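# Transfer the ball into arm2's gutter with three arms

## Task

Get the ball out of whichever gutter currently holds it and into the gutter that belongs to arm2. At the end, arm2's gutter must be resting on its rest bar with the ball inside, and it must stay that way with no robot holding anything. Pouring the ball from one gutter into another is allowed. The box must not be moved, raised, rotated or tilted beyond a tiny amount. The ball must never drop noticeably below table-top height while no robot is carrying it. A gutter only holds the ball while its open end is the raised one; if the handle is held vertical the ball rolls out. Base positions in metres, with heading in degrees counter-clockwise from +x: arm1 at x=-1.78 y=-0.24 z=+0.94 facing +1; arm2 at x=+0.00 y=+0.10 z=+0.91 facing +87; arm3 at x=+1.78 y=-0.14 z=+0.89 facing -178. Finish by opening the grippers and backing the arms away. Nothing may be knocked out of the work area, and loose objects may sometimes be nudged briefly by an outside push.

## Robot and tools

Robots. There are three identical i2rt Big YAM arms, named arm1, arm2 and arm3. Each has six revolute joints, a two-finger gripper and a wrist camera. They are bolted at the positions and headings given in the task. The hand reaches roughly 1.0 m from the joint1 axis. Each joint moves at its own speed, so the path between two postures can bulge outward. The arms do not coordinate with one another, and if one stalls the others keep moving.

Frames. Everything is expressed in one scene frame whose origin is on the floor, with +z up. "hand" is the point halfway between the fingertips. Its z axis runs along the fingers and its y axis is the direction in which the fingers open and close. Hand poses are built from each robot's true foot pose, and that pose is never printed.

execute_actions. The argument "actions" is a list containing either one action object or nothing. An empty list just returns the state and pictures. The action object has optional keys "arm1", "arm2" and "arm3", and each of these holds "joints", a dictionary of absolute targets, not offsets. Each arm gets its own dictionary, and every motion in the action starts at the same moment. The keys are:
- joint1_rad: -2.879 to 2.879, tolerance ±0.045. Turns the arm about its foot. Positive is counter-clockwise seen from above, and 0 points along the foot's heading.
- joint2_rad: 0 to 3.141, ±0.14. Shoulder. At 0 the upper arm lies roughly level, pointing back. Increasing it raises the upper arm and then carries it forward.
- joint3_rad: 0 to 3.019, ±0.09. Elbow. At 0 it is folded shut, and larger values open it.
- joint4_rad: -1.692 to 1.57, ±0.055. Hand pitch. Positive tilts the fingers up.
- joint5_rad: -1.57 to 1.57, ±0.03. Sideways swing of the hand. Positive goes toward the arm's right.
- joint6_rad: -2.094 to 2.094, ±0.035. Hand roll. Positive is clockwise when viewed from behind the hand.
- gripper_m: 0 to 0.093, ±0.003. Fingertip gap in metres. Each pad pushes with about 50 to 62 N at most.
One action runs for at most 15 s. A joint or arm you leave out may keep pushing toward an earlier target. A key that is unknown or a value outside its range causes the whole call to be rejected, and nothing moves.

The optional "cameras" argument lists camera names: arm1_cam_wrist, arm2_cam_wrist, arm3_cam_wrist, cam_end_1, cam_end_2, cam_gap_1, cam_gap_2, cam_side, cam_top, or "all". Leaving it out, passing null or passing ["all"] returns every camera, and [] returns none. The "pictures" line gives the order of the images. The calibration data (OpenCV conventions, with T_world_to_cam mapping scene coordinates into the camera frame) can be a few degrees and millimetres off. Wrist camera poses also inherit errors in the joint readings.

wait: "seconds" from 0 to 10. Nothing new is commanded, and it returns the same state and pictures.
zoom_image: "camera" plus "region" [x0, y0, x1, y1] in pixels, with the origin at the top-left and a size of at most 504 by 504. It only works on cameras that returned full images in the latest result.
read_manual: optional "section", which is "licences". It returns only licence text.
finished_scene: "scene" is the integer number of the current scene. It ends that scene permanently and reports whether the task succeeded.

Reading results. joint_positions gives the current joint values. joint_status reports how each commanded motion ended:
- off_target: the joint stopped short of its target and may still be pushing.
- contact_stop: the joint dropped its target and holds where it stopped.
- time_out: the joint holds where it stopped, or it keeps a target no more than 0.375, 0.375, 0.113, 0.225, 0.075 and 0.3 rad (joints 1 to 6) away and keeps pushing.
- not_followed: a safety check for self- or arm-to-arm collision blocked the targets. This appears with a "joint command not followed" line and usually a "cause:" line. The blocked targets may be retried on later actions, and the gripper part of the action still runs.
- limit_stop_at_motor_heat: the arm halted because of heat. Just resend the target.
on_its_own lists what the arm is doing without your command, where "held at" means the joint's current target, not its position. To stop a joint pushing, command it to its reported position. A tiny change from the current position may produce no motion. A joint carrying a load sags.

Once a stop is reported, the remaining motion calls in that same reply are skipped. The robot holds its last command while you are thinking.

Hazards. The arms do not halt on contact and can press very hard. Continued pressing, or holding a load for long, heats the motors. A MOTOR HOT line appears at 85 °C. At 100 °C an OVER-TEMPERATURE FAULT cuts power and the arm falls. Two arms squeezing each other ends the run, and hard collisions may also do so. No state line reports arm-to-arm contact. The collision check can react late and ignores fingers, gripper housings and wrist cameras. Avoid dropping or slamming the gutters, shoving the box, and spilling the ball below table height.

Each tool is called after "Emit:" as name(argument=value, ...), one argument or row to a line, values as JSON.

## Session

Emit:
execute_actions(
  actions=[],
)

Scene clock: 0.00 s.
Motor temperatures (°C, as the motors report them): arm1=[24 28 27 28 24 25] | arm2=[24 25 27 24 26 27] | arm3=[27 27 28 24 25 27]
arm1.joint_positions: joint1_rad=-0.632 joint2_rad=+0.595 joint3_rad=+1.701 joint4_rad=-1.541 joint5_rad=-0.173 joint6_rad=-0.778 gripper_m=+0.094
arm1.joint_status: not commanded
arm1.hand: x=-1.6521 y=-0.2959 z=+1.5767 quat_wxyz=(-0.459, +0.113, -0.833, +0.287) (m; scene frame)
arm2.joint_positions: joint1_rad=-0.195 joint2_rad=+0.315 joint3_rad=+1.395 joint4_rad=-1.357 joint5_rad=+0.281 joint6_rad=-0.352 gripper_m=+0.095
arm2.joint_status: not commanded
arm2.hand: x=+0.0638 y=+0.1769 z=+1.4939 quat_wxyz=(-0.584, +0.530, -0.588, -0.179) (m; scene frame)
arm3.joint_positions: joint1_rad=-0.744 joint2_rad=+0.320 joint3_rad=+1.525 joint4_rad=-1.463 joint5_rad=-0.003 joint6_rad=+0.725 gripper_m=+0.094
arm3.joint_status: not commanded
arm3.hand: x=+1.7300 y=-0.1033 z=+1.5010 quat_wxyz=(+0.000, -0.599, +0.520, +0.609) (m; scene frame)
pictures: arm1_cam_wrist, arm2_cam_wrist, arm3_cam_wrist, cam_end_1, cam_end_2, cam_gap_1, cam_gap_2, cam_side, cam_top
camera_calibration (this result's frames):
arm1_cam_wrist: T_world_to_cam=[[-0.0890894, -0.81843, 0.567657, -1.2796], [-0.926707, -0.140784, -0.348417, -1.01704], [0.365072, -0.557092, -0.745903, 1.73968], [0, 0, 0, 1]] pos_world=[-1.6916, -0.221281, 1.66966]
arm2_cam_wrist: T_world_to_cam=[[0.830947, -0.373482, 0.412356, -0.605808], [-0.0903315, -0.821915, -0.562402, 0.995333], [0.548969, 0.430078, -0.716705, 1.08573], [0, 0, 0, 1]] pos_world=[-0.0027257, 0.124873, 1.58773]
arm3_cam_wrist: T_world_to_cam=[[0.636272, 0.458488, -0.62044, -0.125042], [0.196953, -0.874125, -0.443976, 0.244453], [-0.7459, 0.160292, -0.646482, 2.39704], [0, 0, 0, 1]] pos_world=[1.81937, -0.113214, 1.5806]
Images, in order (width x height): arm1_cam_wrist 504x504, arm2_cam_wrist 504x504, arm3_cam_wrist 504x504, cam_end_1 672x504, cam_end_2 672x504, cam_gap_1 672x504, cam_gap_2 672x504, cam_side 672x504, cam_top 672x504.

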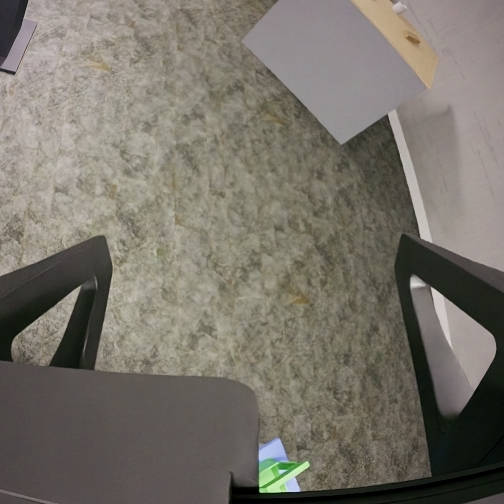

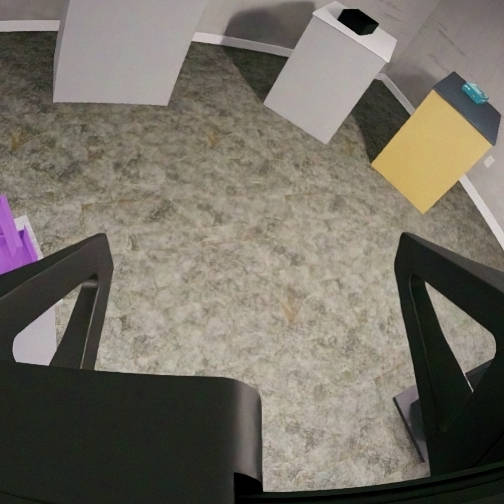

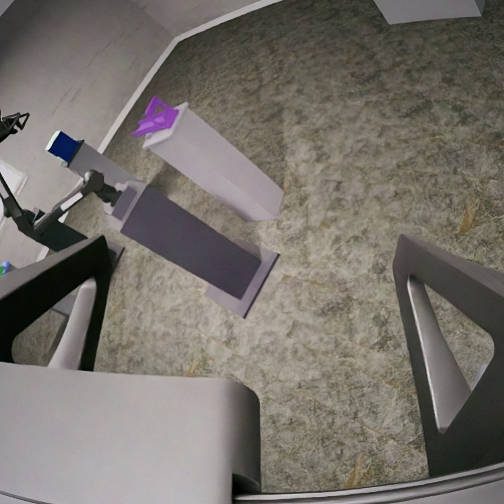

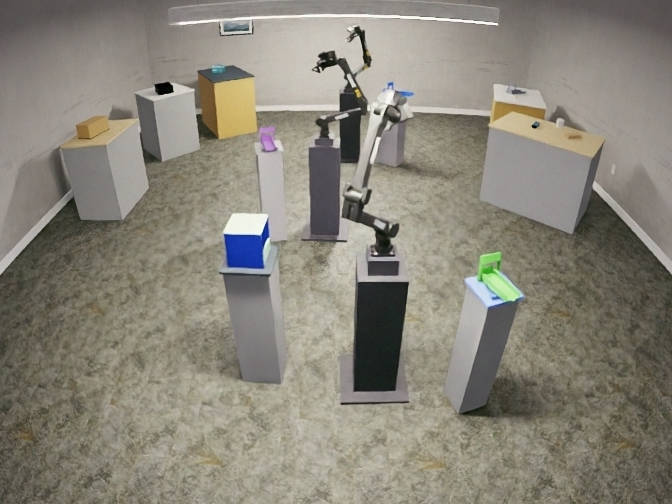

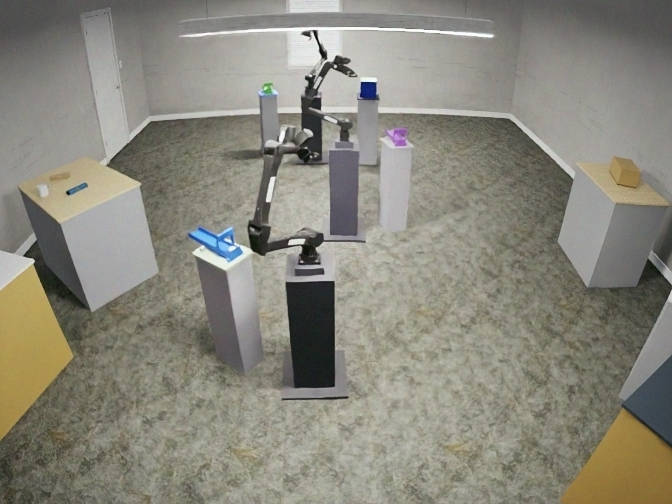

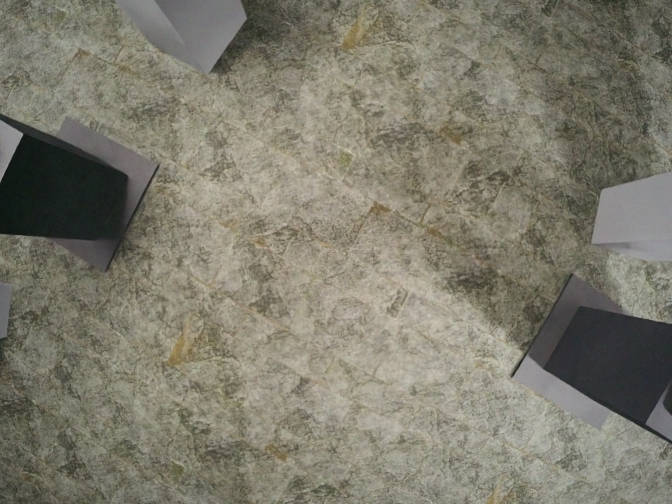

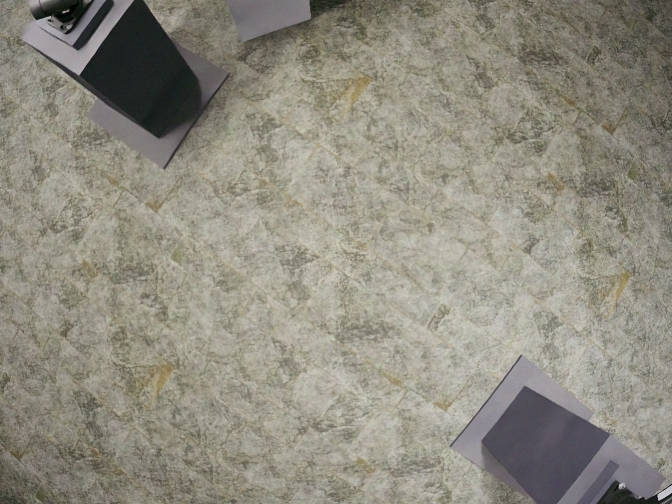

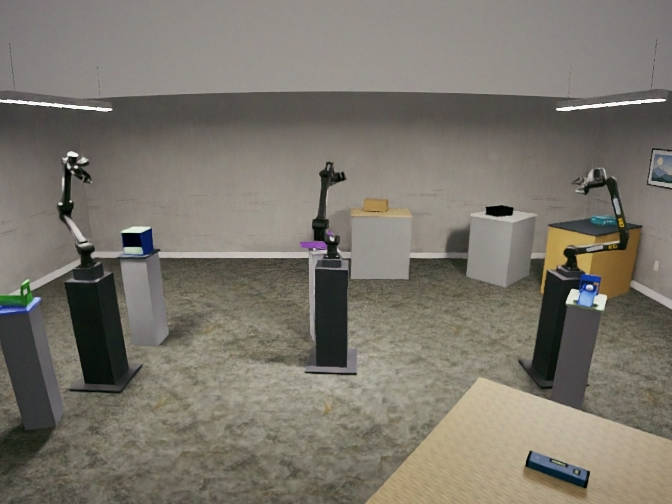

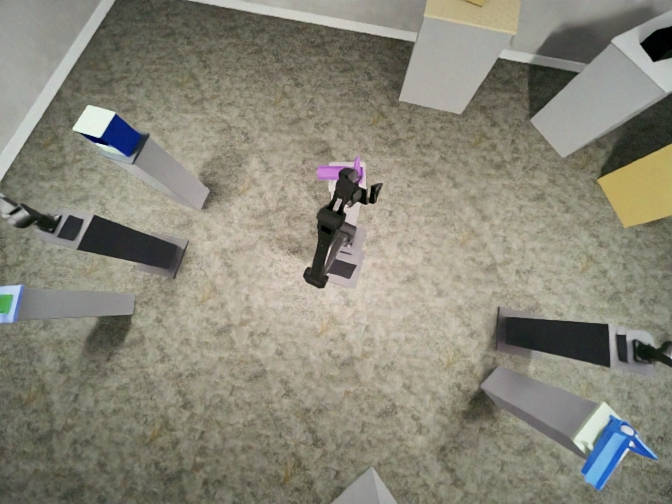

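Emit:
zoom_image(
  camera="cam_end_2",
  region=[175, 210, 275, 290],
)

Emit:
zoom_image(
  camera="cam_side",
  region=[550, 260, 630, 325],
)

Emit:
zoom_image(
  camera="cam_top",
  region=[560, 390, 672, 500],
)

Emit:
zoom_image(
  camera="cam_top",
  region=[300, 140, 400, 220],
)

Region (175, 210, 275, 290) of cam_end_2's 672x504 image, scaled by 5.040, with more detail than that image has; it fills the top 403 rows of this view, and the rest is white.

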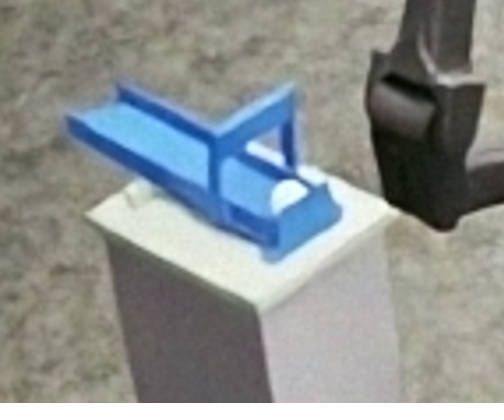

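Region (550, 260, 630, 325) of cam_side's 672x504 image, scaled by 6.300, with more detail than that image has; it fills the top 410 rows of this view, and the rest is white.

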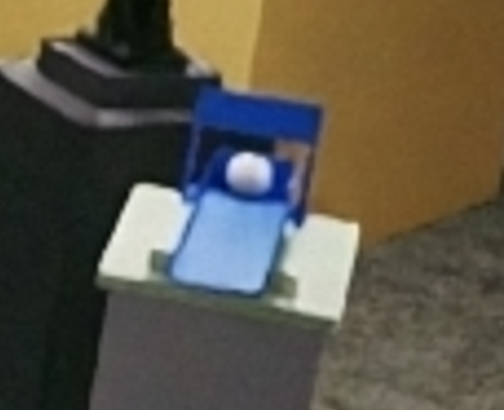

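Region (560, 390, 672, 500) of cam_top's 672x504 image, scaled by 4.500, with more detail than that image has; it fills the top 495 rows of this view, and the rest is white.

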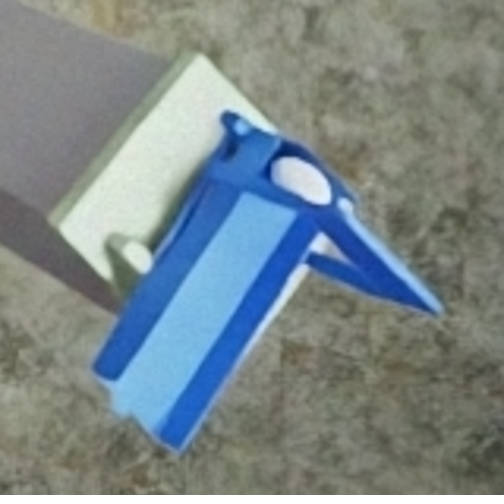

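Region (300, 140, 400, 220) of cam_top's 672x504 image, scaled by 5.040, with more detail than that image has; it fills the top 403 rows of this view, and the rest is white.

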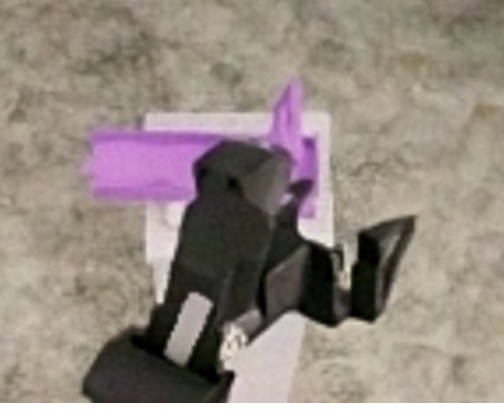

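Emit:
zoom_image(
  camera="cam_side",
  region=[560, 155, 630, 210],
)

Emit:
zoom_image(
  camera="cam_end_2",
  region=[310, 45, 370, 95],
)

Region (560, 155, 630, 210) of cam_side's 672x504 image, scaled by 7.200, with more detail than that image has; it fills the top 396 rows of this view, and the rest is white.

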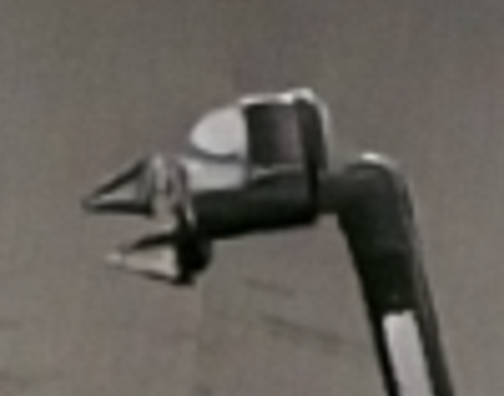

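Region (310, 45, 370, 95) of cam_end_2's 672x504 image, scaled by 8.400, with more detail than that image has.

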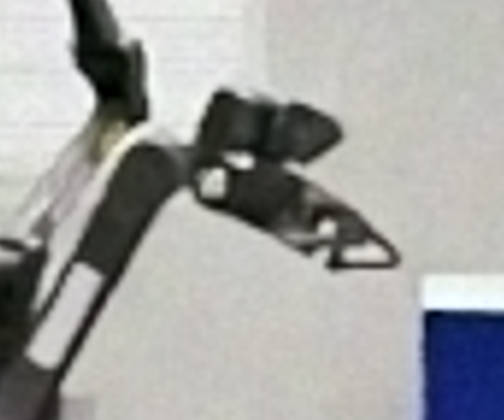

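Emit:
execute_actions(
  actions=[
    {"arm3":{"joints":{"joint1_rad":1.412,"joint2_rad":1.218,"joint3_rad":0.91,"joint4_rad":-0.975,"joint5_rad":0.136,"joint6_rad":0.47,"gripper_m":0.052}},"arm2":{"joints":{"joint1_rad":0.3,"joint2_rad":1.45,"joint3_rad":1.47,"joint4_rad":-1.07,"joint5_rad":0,"joint6_rad":0.05}}},
  ],
  cameras=["arm2_cam_wrist","arm3_cam_wrist","cam_end_2","cam_side"],
)

Scene clock: 11.30 s.
Motor temperatures (°C, as the motors report them): arm1=[24 28 28 28 24 25] | arm2=[24 25 29 24 26 27] | arm3=[27 28 29 24 25 27]
arm1.joint_positions: joint1_rad=-0.632 joint2_rad=+0.595 joint3_rad=+1.701 joint4_rad=-1.541 joint5_rad=-0.173 joint6_rad=-0.778 gripper_m=+0.094
arm1.joint_status: not commanded
arm1.hand: x=-1.6521 y=-0.2959 z=+1.5767 quat_wxyz=(-0.459, +0.113, -0.833, +0.287) (m; scene frame)
arm2.joint_positions: joint1_rad=+0.289 joint2_rad=+1.451 joint3_rad=+1.457 joint4_rad=-1.084 joint5_rad=+0.004 joint6_rad=+0.038 gripper_m=+0.095
arm2.joint_status: all done
arm2.hand: x=-0.1289 y=+0.6272 z=+1.2101 quat_wxyz=(-0.153, +0.751, -0.614, -0.191) (m; scene frame)
arm3.joint_positions: joint1_rad=+1.414 joint2_rad=+1.213 joint3_rad=+0.894 joint4_rad=-0.981 joint5_rad=+0.136 joint6_rad=+0.485 gripper_m=+0.052
arm3.joint_status: all done
arm3.hand: x=+1.7058 y=-0.5132 z=+1.0442 quat_wxyz=(-0.071, -0.883, -0.447, +0.127) (m; scene frame)
pictures: arm2_cam_wrist, arm3_cam_wrist, cam_end_2, cam_side
camera_calibration (this result's frames):
arm2_cam_wrist: T_world_to_cam=[[0.97927, 0.202554, -0.00152197, -0.00182394], [0.201074, -0.971152, 0.128193, 0.483917], [0.024488, -0.125842, -0.991748, 1.40837], [0, 0, 0, 1]] pos_world=[-0.130005, 0.647558, 1.33471]
arm3_cam_wrist: T_world_to_cam=[[-0.811995, 0.583659, 0.00250301, 1.67909], [0.552812, 0.767689, 0.324118, -0.878398], [0.187253, 0.264566, -0.946013, 0.923938], [0, 0, 0, 1]] pos_world=[1.67599, -0.550122, 1.15456]
Images, in order (width x height): arm2_cam_wrist 504x504, arm3_cam_wrist 504x504, cam_end_2 672x504, cam_side 672x504.

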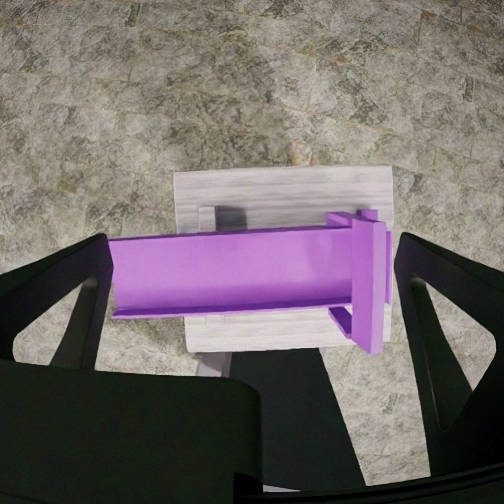

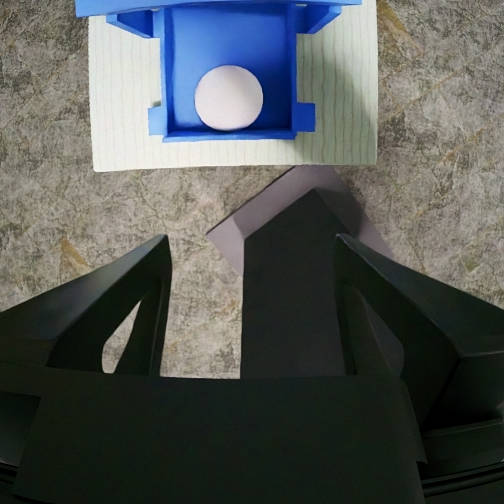

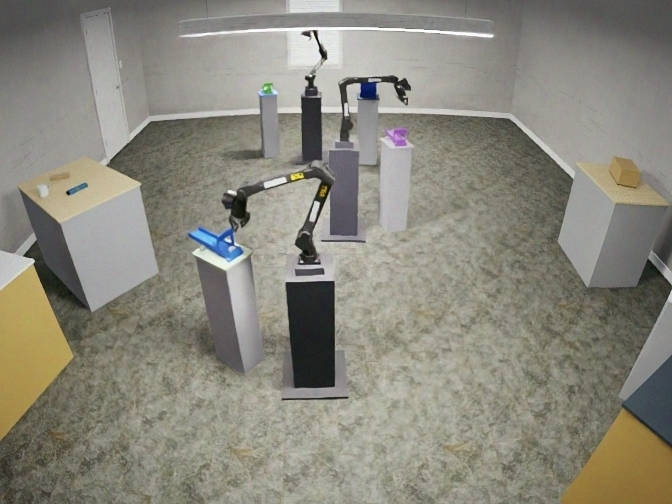

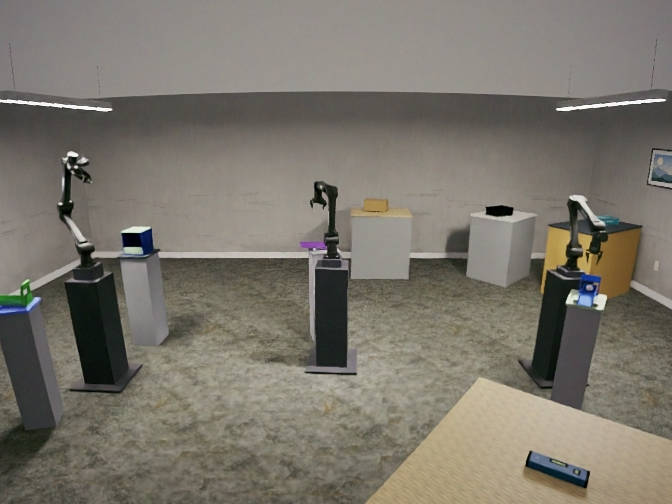

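Emit:
zoom_image(
  camera="arm3_cam_wrist",
  region=[70, 0, 390, 180],
)

Emit:
zoom_image(
  camera="arm3_cam_wrist",
  region=[150, 40, 320, 150],
)

Emit:
zoom_image(
  camera="arm2_cam_wrist",
  region=[160, 160, 412, 370],
)

Region (70, 0, 390, 180) of arm3_cam_wrist's 504x504 image, scaled by 1.575, with more detail than that image has; it fills the top 284 rows of this view, and the rest is white.

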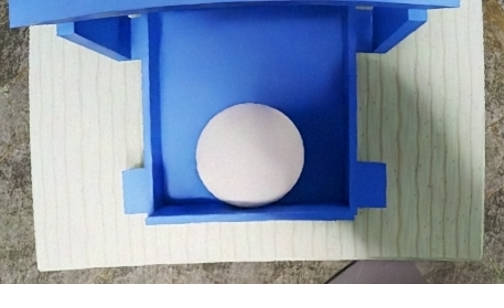

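Region (150, 40, 320, 150) of arm3_cam_wrist's 504x504 image, scaled by 2.965, with more detail than that image has; it fills the top 326 rows of this view, and the rest is white.

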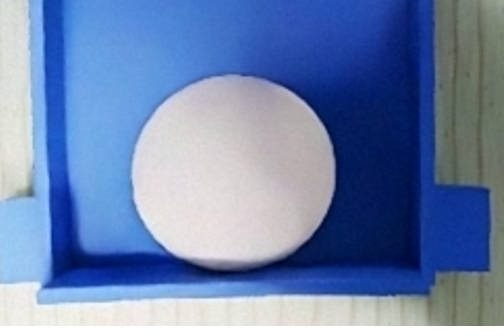

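Region (160, 160, 412, 370) of arm2_cam_wrist's 504x504 image, scaled by 2.000, with more detail than that image has.

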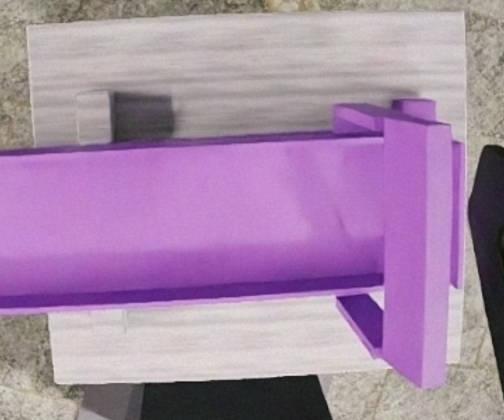

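Emit:
execute_actions(
  actions=[
    {"arm3":{"joints":{"joint1_rad":1.388,"joint2_rad":1.485,"joint3_rad":0.858,"joint4_rad":-0.662,"joint6_rad":0.43}},"arm2":{"joints":{"joint2_rad":1.70,"joint3_rad":1.255,"joint4_rad":-1.115,"joint6_rad":0.0,"gripper_m":0.05}}},
  ],
  cameras=["arm2_cam_wrist","arm3_cam_wrist","cam_end_2","cam_side"],
)

Scene clock: 15.17 s.
Motor temperatures (°C, as the motors report them): arm1=[24 28 28 28 24 25] | arm2=[24 26 30 24 26 27] | arm3=[27 28 30 24 25 27]
arm1.joint_positions: joint1_rad=-0.632 joint2_rad=+0.595 joint3_rad=+1.701 joint4_rad=-1.541 joint5_rad=-0.173 joint6_rad=-0.778 gripper_m=+0.094
arm1.joint_status: not commanded
arm1.hand: x=-1.6521 y=-0.2959 z=+1.5767 quat_wxyz=(-0.459, +0.113, -0.833, +0.287) (m; scene frame)
arm2.joint_positions: joint1_rad=+0.289 joint2_rad=+1.704 joint3_rad=+1.231 joint4_rad=-1.103 joint5_rad=+0.004 joint6_rad=+0.012 gripper_m=+0.050
arm2.joint_status: all done
arm2.hand: x=-0.1117 y=+0.5661 z=+0.9872 quat_wxyz=(-0.005, +0.782, -0.623, +0.005) (m; scene frame)
arm3.joint_positions: joint1_rad=+1.393 joint2_rad=+1.489 joint3_rad=+0.852 joint4_rad=-0.675 joint5_rad=+0.136 joint6_rad=+0.446 gripper_m=+0.052
arm3.joint_status: all done
arm3.hand: x=+1.6919 y=-0.5577 z=+0.9400 quat_wxyz=(-0.063, -0.879, -0.456, +0.125) (m; scene frame)
pictures: arm2_cam_wrist, arm3_cam_wrist, cam_end_2, cam_side
camera_calibration (this result's frames):
arm2_cam_wrist: T_world_to_cam=[[0.973968, 0.226164, 0.0153488, -0.0371504], [0.174586, -0.791591, 0.585579, -0.106458], [0.144587, -0.567656, -0.81047, 1.2637], [0, 0, 0, 1]] pos_world=[-0.127945, 0.641479, 1.0871]
arm3_cam_wrist: T_world_to_cam=[[-0.821198, 0.57032, 0.019203, 1.68646], [0.542865, 0.77041, 0.334314, -0.794022], [0.175872, 0.284963, -0.942266, 0.866831], [0, 0, 0, 1]] pos_world=[1.66351, -0.597115, 1.04985]
Images, in order (width x height): arm2_cam_wrist 504x504, arm3_cam_wrist 504x504, cam_end_2 672x504, cam_side 672x504.

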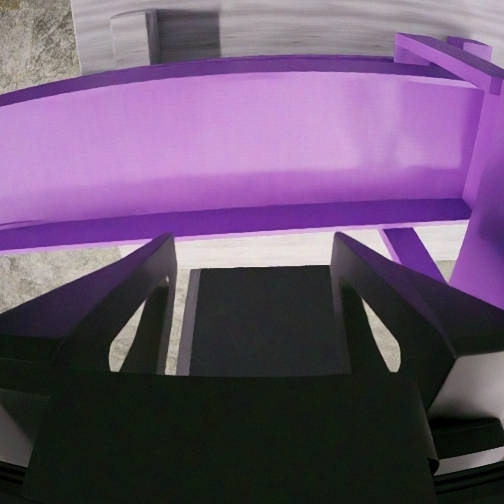

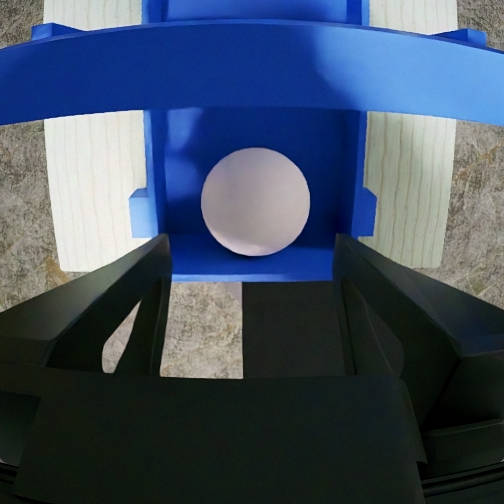

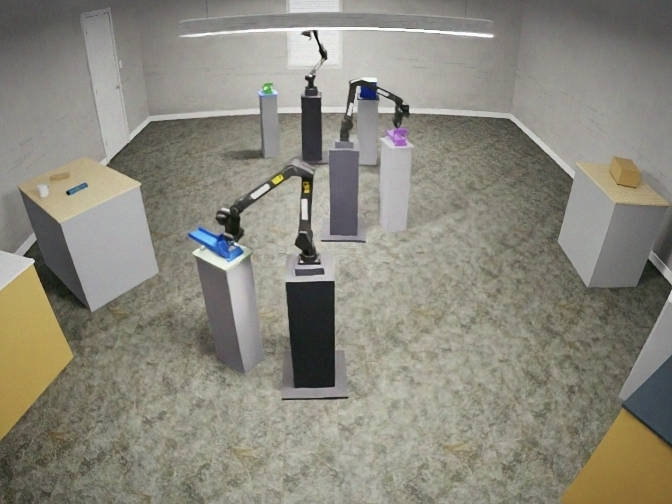

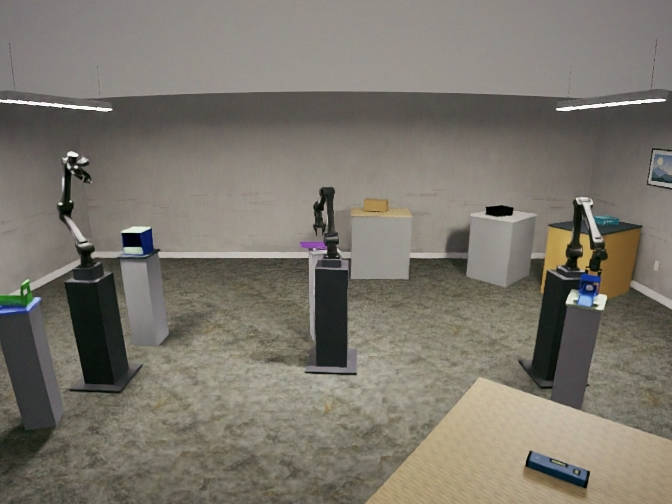

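Emit:
execute_actions(
  actions=[
    {"arm3":{"joints":{"joint1_rad":1.367,"joint2_rad":1.598,"joint3_rad":0.842,"joint4_rad":-0.532,"joint6_rad":0.41,"gripper_m":0.048}},"arm2":{"joints":{"joint2_rad":1.45}}},
  ],
  cameras=["arm3_cam_wrist","cam_end_2","cam_side"],
)

Emit:
zoom_image(
  camera="cam_side",
  region=[555, 250, 625, 315],
)

Emit:
zoom_image(
  camera="cam_end_2",
  region=[190, 200, 270, 270],
)

Scene clock: 17.93 s.
Motor temperatures (°C, as the motors report them): arm1=[24 28 28 28 24 25] | arm2=[24 26 30 24 26 27] | arm3=[27 28 30 24 25 27]
arm1.joint_positions: joint1_rad=-0.632 joint2_rad=+0.595 joint3_rad=+1.701 joint4_rad=-1.541 joint5_rad=-0.173 joint6_rad=-0.778 gripper_m=+0.094
arm1.joint_status: not commanded
arm1.hand: x=-1.6521 y=-0.2959 z=+1.5767 quat_wxyz=(-0.459, +0.113, -0.833, +0.287) (m; scene frame)
arm2.joint_positions: joint1_rad=+0.289 joint2_rad=+1.433 joint3_rad=+1.231 joint4_rad=-1.103 joint5_rad=+0.004 joint6_rad=+0.012 gripper_m=+0.050
arm2.joint_status: all done
arm2.hand: x=-0.1124 y=+0.5633 z=+1.1112 quat_wxyz=(-0.088, +0.775, -0.617, -0.101) (m; scene frame)
arm3.joint_positions: joint1_rad=+1.371 joint2_rad=+1.599 joint3_rad=+0.839 joint4_rad=-0.545 joint5_rad=+0.136 joint6_rad=+0.426 gripper_m=+0.048
arm3.joint_status: all done
arm3.hand: x=+1.6810 y=-0.5686 z=+0.8980 quat_wxyz=(-0.063, -0.879, -0.454, +0.129) (m; scene frame)
pictures: arm3_cam_wrist, cam_end_2, cam_side
camera_calibration (this result's frames):
arm3_cam_wrist: T_world_to_cam=[[-0.8195, 0.572662, 0.021863, 1.68053], [0.54691, 0.770113, 0.328354, -0.767275], [0.171199, 0.281043, -0.944302, 0.839746], [0, 0, 0, 1]] pos_world=[1.65307, -0.607494, 1.00817]
Images, in order (width x height): arm3_cam_wrist 504x504, cam_end_2 672x504, cam_side 672x504.

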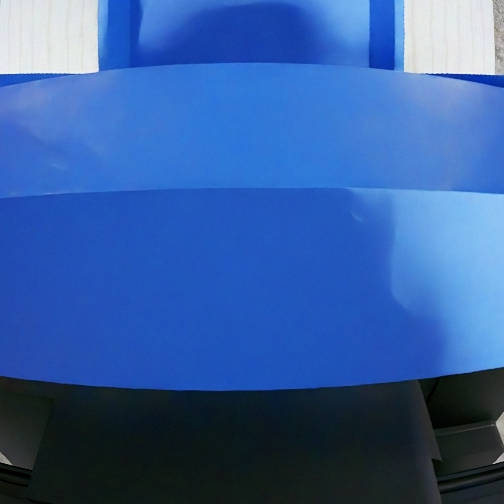

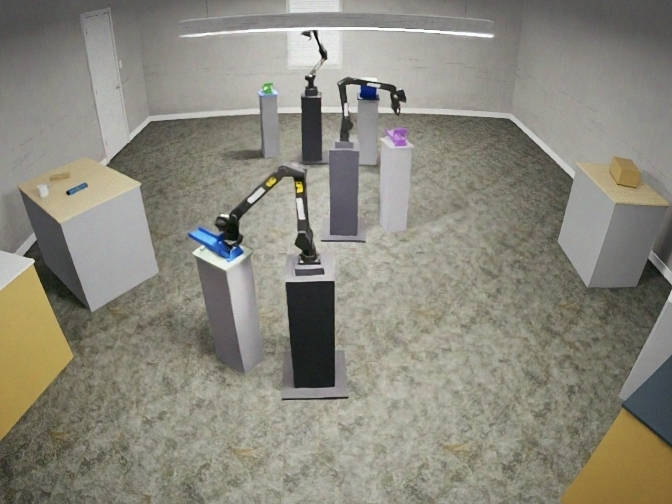

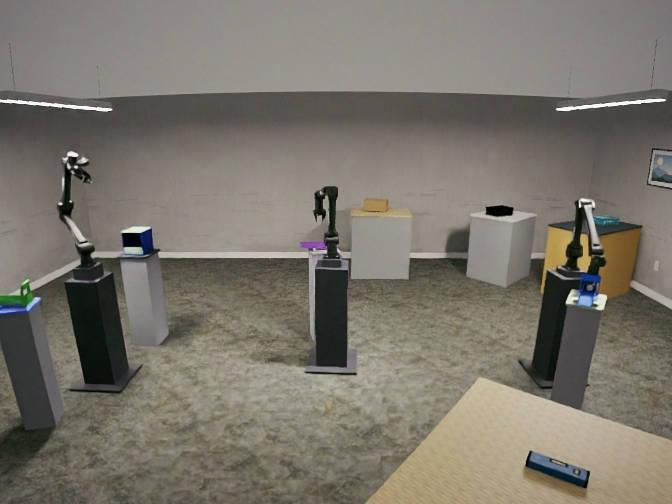

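Region (555, 250, 625, 315) of cam_side's 672x504 image, scaled by 7.200, with more detail than that image has; it fills the top 468 rows of this view, and the rest is white.

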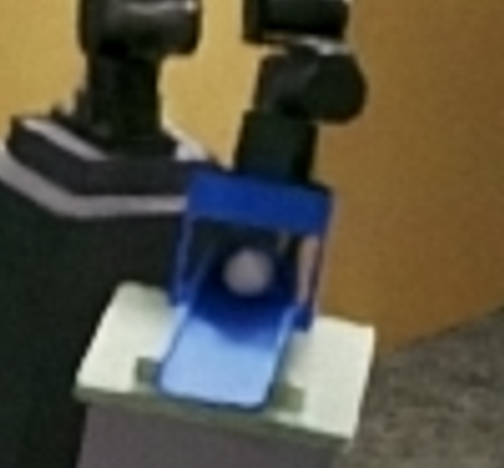

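Region (190, 200, 270, 270) of cam_end_2's 672x504 image, scaled by 6.300, with more detail than that image has; it fills the top 441 rows of this view, and the rest is white.

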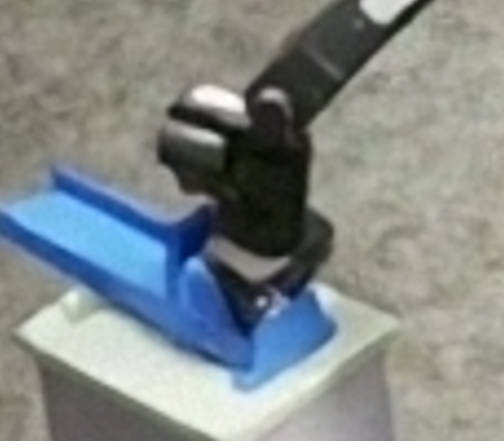

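Emit:
execute_actions(
  actions=[],
  cameras=["arm3_cam_wrist","cam_top","cam_end_2"],
)

Scene clock: 19.53 s.
Motor temperatures (°C, as the motors report them): arm1=[24 28 28 28 24 25] | arm2=[24 26 30 24 26 27] | arm3=[27 28 30 24 25 27]
arm1.joint_positions: joint1_rad=-0.632 joint2_rad=+0.595 joint3_rad=+1.701 joint4_rad=-1.541 joint5_rad=-0.173 joint6_rad=-0.778 gripper_m=+0.094
arm1.joint_status: not commanded
arm1.hand: x=-1.6521 y=-0.2959 z=+1.5767 quat_wxyz=(-0.459, +0.113, -0.833, +0.287) (m; scene frame)
arm2.joint_positions: joint1_rad=+0.289 joint2_rad=+1.433 joint3_rad=+1.231 joint4_rad=-1.103 joint5_rad=+0.004 joint6_rad=+0.012 gripper_m=+0.050
arm2.joint_status: all done
arm2.hand: x=-0.1124 y=+0.5633 z=+1.1112 quat_wxyz=(-0.088, +0.775, -0.617, -0.101) (m; scene frame)
arm3.joint_positions: joint1_rad=+1.371 joint2_rad=+1.599 joint3_rad=+0.839 joint4_rad=-0.545 joint5_rad=+0.136 joint6_rad=+0.426 gripper_m=+0.048
arm3.joint_status: all done
arm3.hand: x=+1.6810 y=-0.5686 z=+0.8980 quat_wxyz=(-0.063, -0.879, -0.454, +0.129) (m; scene frame)
pictures: arm3_cam_wrist, cam_end_2, cam_top
camera_calibration (this result's frames):
arm3_cam_wrist: T_world_to_cam=[[-0.8195, 0.572662, 0.021863, 1.68053], [0.54691, 0.770113, 0.328354, -0.767275], [0.171199, 0.281043, -0.944302, 0.839746], [0, 0, 0, 1]] pos_world=[1.65307, -0.607494, 1.00817]
Images, in order (width x height): arm3_cam_wrist 504x504, cam_end_2 672x504, cam_top 672x504.

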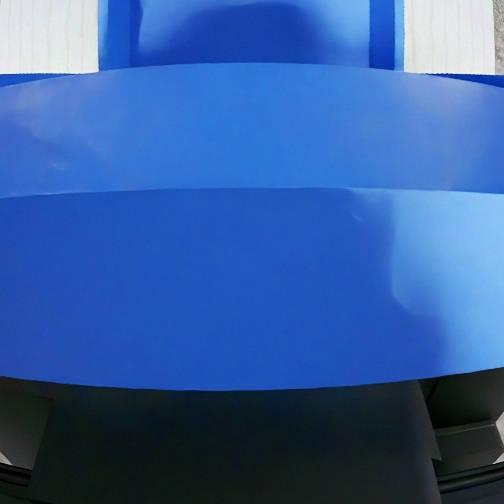

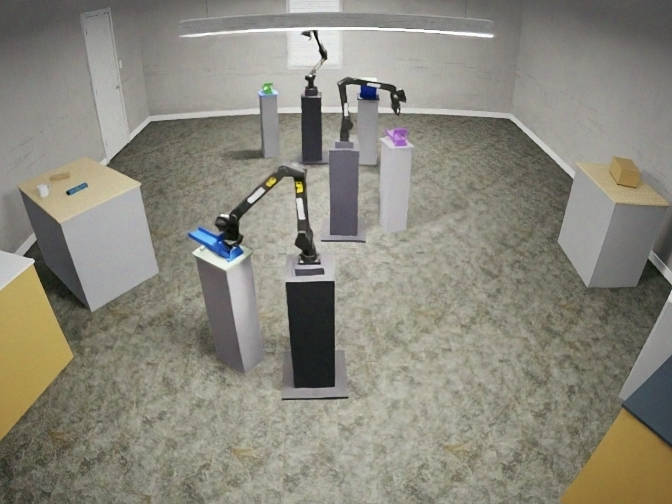

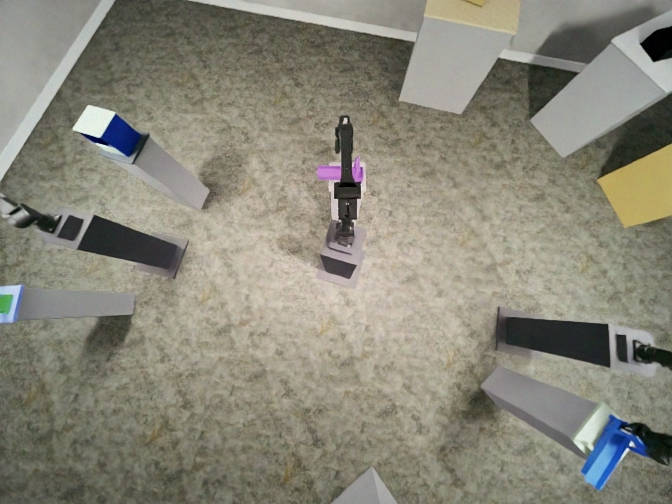

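Emit:
execute_actions(
  actions=[
    {"arm3":{"joints":{"gripper_m":0.03}},"arm2":{"joints":{"gripper_m":0.093,"joint4_rad":-0.7}}},
  ],
  cameras=["cam_end_2"],
)

Scene clock: 21.03 s.
Motor temperatures (°C, as the motors report them): arm1=[24 28 29 28 24 25] | arm2=[24 26 31 24 26 27] | arm3=[27 28 30 24 25 27]
arm1.joint_positions: joint1_rad=-0.632 joint2_rad=+0.595 joint3_rad=+1.701 joint4_rad=-1.541 joint5_rad=-0.173 joint6_rad=-0.778 gripper_m=+0.094
arm1.joint_status: not commanded
arm1.hand: x=-1.6521 y=-0.2959 z=+1.5767 quat_wxyz=(-0.459, +0.113, -0.833, +0.287) (m; scene frame)
arm2.joint_positions: joint1_rad=+0.289 joint2_rad=+1.433 joint3_rad=+1.231 joint4_rad=-0.723 joint5_rad=+0.004 joint6_rad=+0.012 gripper_m=+0.093
arm2.joint_status: all done
arm2.hand: x=-0.1323 y=+0.6442 z=+1.1522 quat_wxyz=(-0.201, +0.742, -0.590, -0.247) (m; scene frame)
arm3.joint_positions: joint1_rad=+1.371 joint2_rad=+1.599 joint3_rad=+0.839 joint4_rad=-0.545 joint5_rad=+0.136 joint6_rad=+0.426 gripper_m=+0.040
arm3.joint_status: gripper_m off_target (ended at +0.040, target +0.030)
arm3.hand: x=+1.6810 y=-0.5686 z=+0.8980 quat_wxyz=(-0.063, -0.879, -0.454, +0.129) (m; scene frame)
pictures: cam_end_2
Images, in order (width x height): cam_end_2 672x504.

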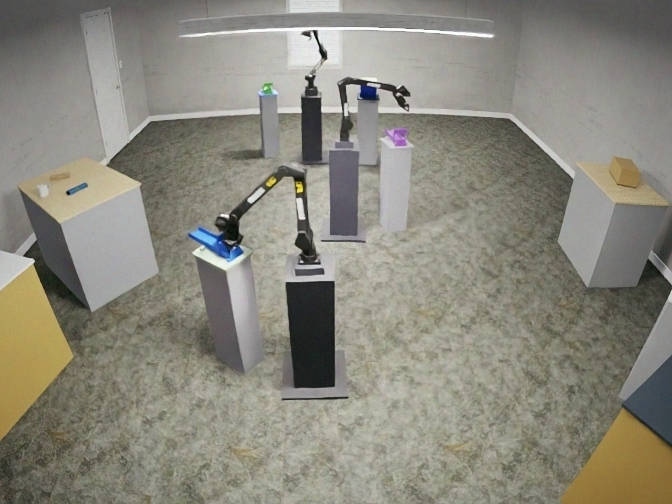

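Emit:
execute_actions(
  actions=[
    {"arm3":{"joints":{"joint1_rad":1.39,"joint2_rad":1.485,"joint3_rad":0.858,"joint4_rad":-0.675}},"arm2":{"joints":{"joint1_rad":-0.3,"joint4_rad":-0.3}}},
  ],
  cameras=["arm3_cam_wrist","cam_end_2"],
)

Scene clock: 22.63 s.
Motor temperatures (°C, as the motors report them): arm1=[24 28 29 28 24 25] | arm2=[24 26 31 24 26 27] | arm3=[27 28 30 24 25 27]
arm1.joint_positions: joint1_rad=-0.632 joint2_rad=+0.595 joint3_rad=+1.701 joint4_rad=-1.541 joint5_rad=-0.173 joint6_rad=-0.778 gripper_m=+0.094
arm1.joint_status: not commanded
arm1.hand: x=-1.6521 y=-0.2959 z=+1.5767 quat_wxyz=(-0.459, +0.113, -0.833, +0.287) (m; scene frame)
arm2.joint_positions: joint1_rad=-0.311 joint2_rad=+1.433 joint3_rad=+1.231 joint4_rad=-0.326 joint5_rad=+0.000 joint6_rad=+0.010 gripper_m=+0.093
arm2.joint_status: all done
arm2.hand: x=+0.2189 y=+0.6829 z=+1.2283 quat_wxyz=(-0.413, +0.489, -0.713, -0.284) (m; scene frame)
arm3.joint_positions: joint1_rad=+1.385 joint2_rad=+1.472 joint3_rad=+0.839 joint4_rad=-0.665 joint5_rad=+0.136 joint6_rad=+0.426 gripper_m=+0.040
arm3.joint_status: all done
arm3.hand: x=+1.6889 y=-0.5548 z=+0.9430 quat_wxyz=(-0.067, -0.876, -0.460, +0.130) (m; scene frame)
pictures: arm3_cam_wrist, cam_end_2
camera_calibration (this result's frames):
arm3_cam_wrist: T_world_to_cam=[[-0.827434, 0.56125, 0.0187488, 1.68817], [0.536418, 0.780063, 0.322114, -0.767866], [0.166161, 0.276585, -0.946515, 0.885033], [0, 0, 0, 1]] pos_world=[1.66169, -0.593287, 1.05339]
Images, in order (width x height): arm3_cam_wrist 504x504, cam_end_2 672x504.

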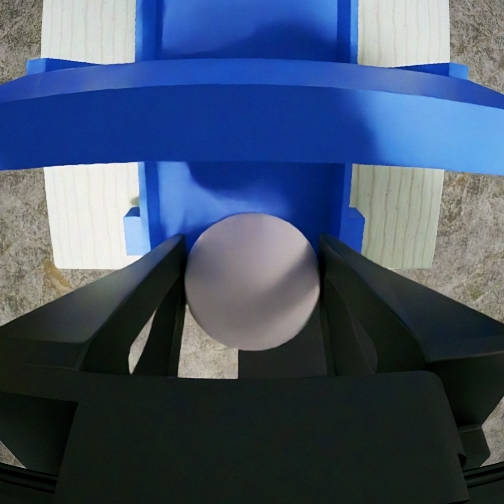

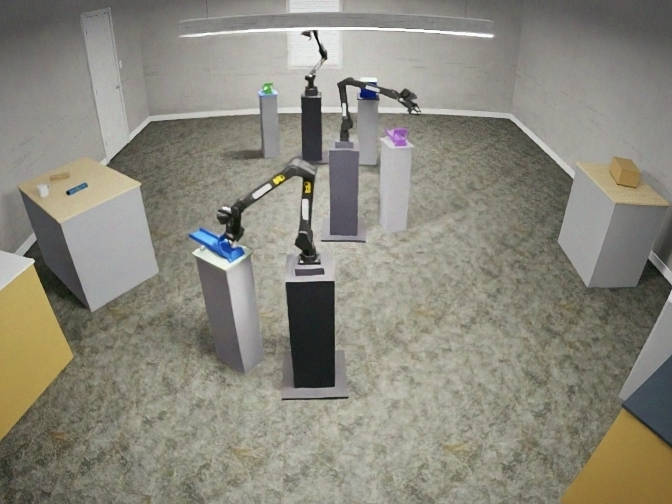

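Emit:
execute_actions(
  actions=[
    {"arm3":{"joints":{"joint2_rad":1.2,"joint3_rad":0.91,"joint4_rad":-0.98}},"arm2":{"joints":{"joint1_rad":-0.8,"joint4_rad":0.0,"joint3_rad":1.45,"joint2_rad":1.6}}},
  ],
  cameras=["arm3_cam_wrist","cam_end_2"],
)

Scene clock: 24.87 s.
Motor temperatures (°C, as the motors report them): arm1=[24 28 29 28 24 25] | arm2=[24 26 32 25 26 27] | arm3=[27 28 31 24 25 27]
arm1.joint_positions: joint1_rad=-0.632 joint2_rad=+0.595 joint3_rad=+1.701 joint4_rad=-1.541 joint5_rad=-0.173 joint6_rad=-0.778 gripper_m=+0.094
arm1.joint_status: not commanded
arm1.hand: x=-1.6521 y=-0.2959 z=+1.5767 quat_wxyz=(-0.459, +0.113, -0.833, +0.287) (m; scene frame)
arm2.joint_positions: joint1_rad=-0.810 joint2_rad=+1.605 joint3_rad=+1.398 joint4_rad=-0.025 joint5_rad=+0.001 joint6_rad=+0.009 gripper_m=+0.093
arm2.joint_status: all done
arm2.hand: x=+0.5403 y=+0.5647 z=+1.2880 quat_wxyz=(-0.585, +0.268, -0.734, -0.218) (m; scene frame)
arm3.joint_positions: joint1_rad=+1.385 joint2_rad=+1.193 joint3_rad=+0.882 joint4_rad=-0.971 joint5_rad=+0.136 joint6_rad=+0.426 gripper_m=+0.040
arm3.joint_status: all done
arm3.hand: x=+1.6954 y=-0.5086 z=+1.0468 quat_wxyz=(-0.073, -0.875, -0.459, +0.135) (m; scene frame)
pictures: arm3_cam_wrist, cam_end_2
camera_calibration (this result's frames):
arm3_cam_wrist: T_world_to_cam=[[-0.827317, 0.561608, 0.0119535, 1.67275], [0.537322, 0.784977, 0.308378, -0.825453], [0.163804, 0.261549, -0.951189, 0.970778], [0, 0, 0, 1]] pos_world=[1.66841, -0.545374, 1.15795]
Images, in order (width x height): arm3_cam_wrist 504x504, cam_end_2 672x504.

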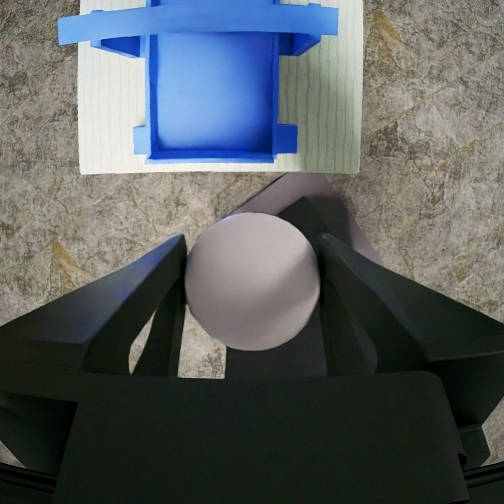

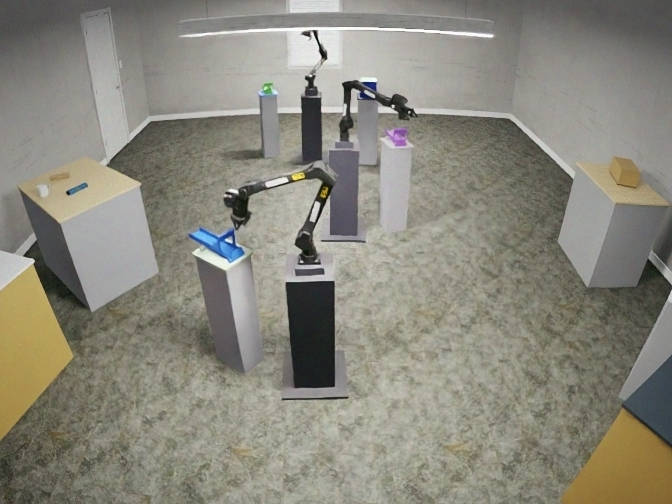

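Emit:
execute_actions(
  actions=[
    {"arm3":{"joints":{"joint1_rad":-0.16,"joint2_rad":2.085,"joint3_rad":2.08,"joint4_rad":0.015,"joint5_rad":0,"joint6_rad":1.585}},"arm2":{"joints":{"joint1_rad":-1.653,"joint2_rad":1.815,"joint3_rad":1.64,"joint4_rad":0.21,"joint6_rad":-0.01}}},
  ],
  cameras=["arm2_cam_wrist","arm3_cam_wrist","cam_gap_2","cam_side"],
)

Scene clock: 27.63 s.
Motor temperatures (°C, as the motors report them): arm1=[24 28 29 28 24 25] | arm2=[24 26 33 25 26 27] | arm3=[27 28 32 24 25 27]
arm1.joint_positions: joint1_rad=-0.632 joint2_rad=+0.595 joint3_rad=+1.701 joint4_rad=-1.541 joint5_rad=-0.173 joint6_rad=-0.778 gripper_m=+0.094
arm1.joint_status: not commanded
arm1.hand: x=-1.6521 y=-0.2959 z=+1.5767 quat_wxyz=(-0.459, +0.113, -0.833, +0.287) (m; scene frame)
arm2.joint_positions: joint1_rad=-1.658 joint2_rad=+1.826 joint3_rad=+1.598 joint4_rad=+0.185 joint5_rad=+0.003 joint6_rad=+0.000 gripper_m=+0.093
arm2.joint_status: all done
arm2.hand: x=+0.7896 y=-0.0131 z=+1.2990 quat_wxyz=(-0.693, -0.053, -0.717, +0.047) (m; scene frame)
arm3.joint_positions: joint1_rad=-0.157 joint2_rad=+2.072 joint3_rad=+2.042 joint4_rad=+0.000 joint5_rad=+0.001 joint6_rad=+1.568 gripper_m=+0.041
arm3.joint_status: all done
arm3.hand: x=+0.8924 y=-0.0254 z=+1.2962 quat_wxyz=(-0.454, -0.479, +0.539, +0.523) (m; scene frame)
pictures: arm2_cam_wrist, arm3_cam_wrist, cam_gap_2, cam_side
camera_calibration (this result's frames):
arm2_cam_wrist: T_world_to_cam=[[-0.14292, -0.989733, -0.00174147, 0.0992844], [-0.604006, 0.0886135, -0.792038, 1.51097], [0.78406, -0.112146, -0.610469, 0.298641], [0, 0, 0, 1]] pos_world=[0.692675, -0.00213626, 1.37923]
arm3_cam_wrist: T_world_to_cam=[[0.0546553, 0.0156358, -0.998383, 1.24271], [0.472436, -0.881283, 0.0120611, -0.450576], [-0.879669, -0.472331, -0.0555537, 0.964678], [0, 0, 0, 1]] pos_world=[0.993545, 0.0391313, 1.29973]
Images, in order (width x height): arm2_cam_wrist 504x504, arm3_cam_wrist 504x504, cam_gap_2 672x504, cam_side 672x504.

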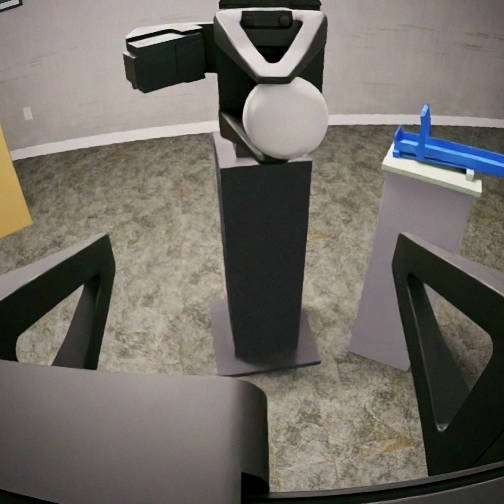

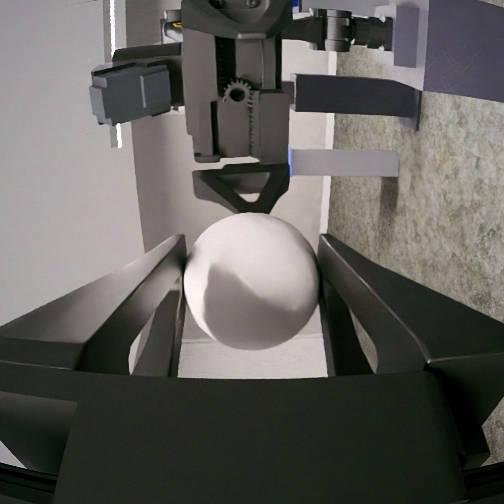

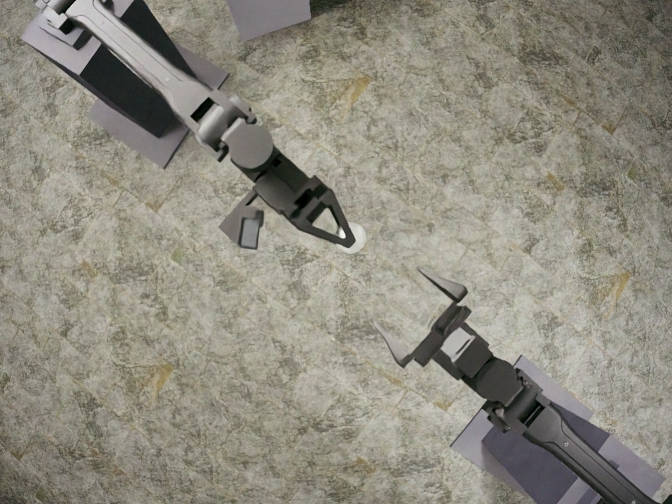

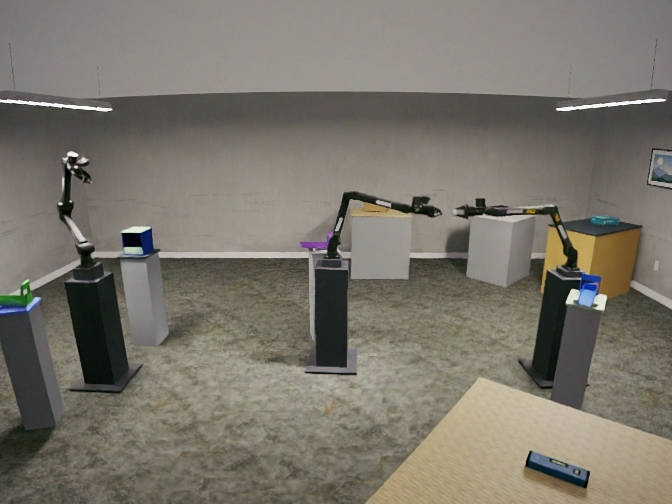

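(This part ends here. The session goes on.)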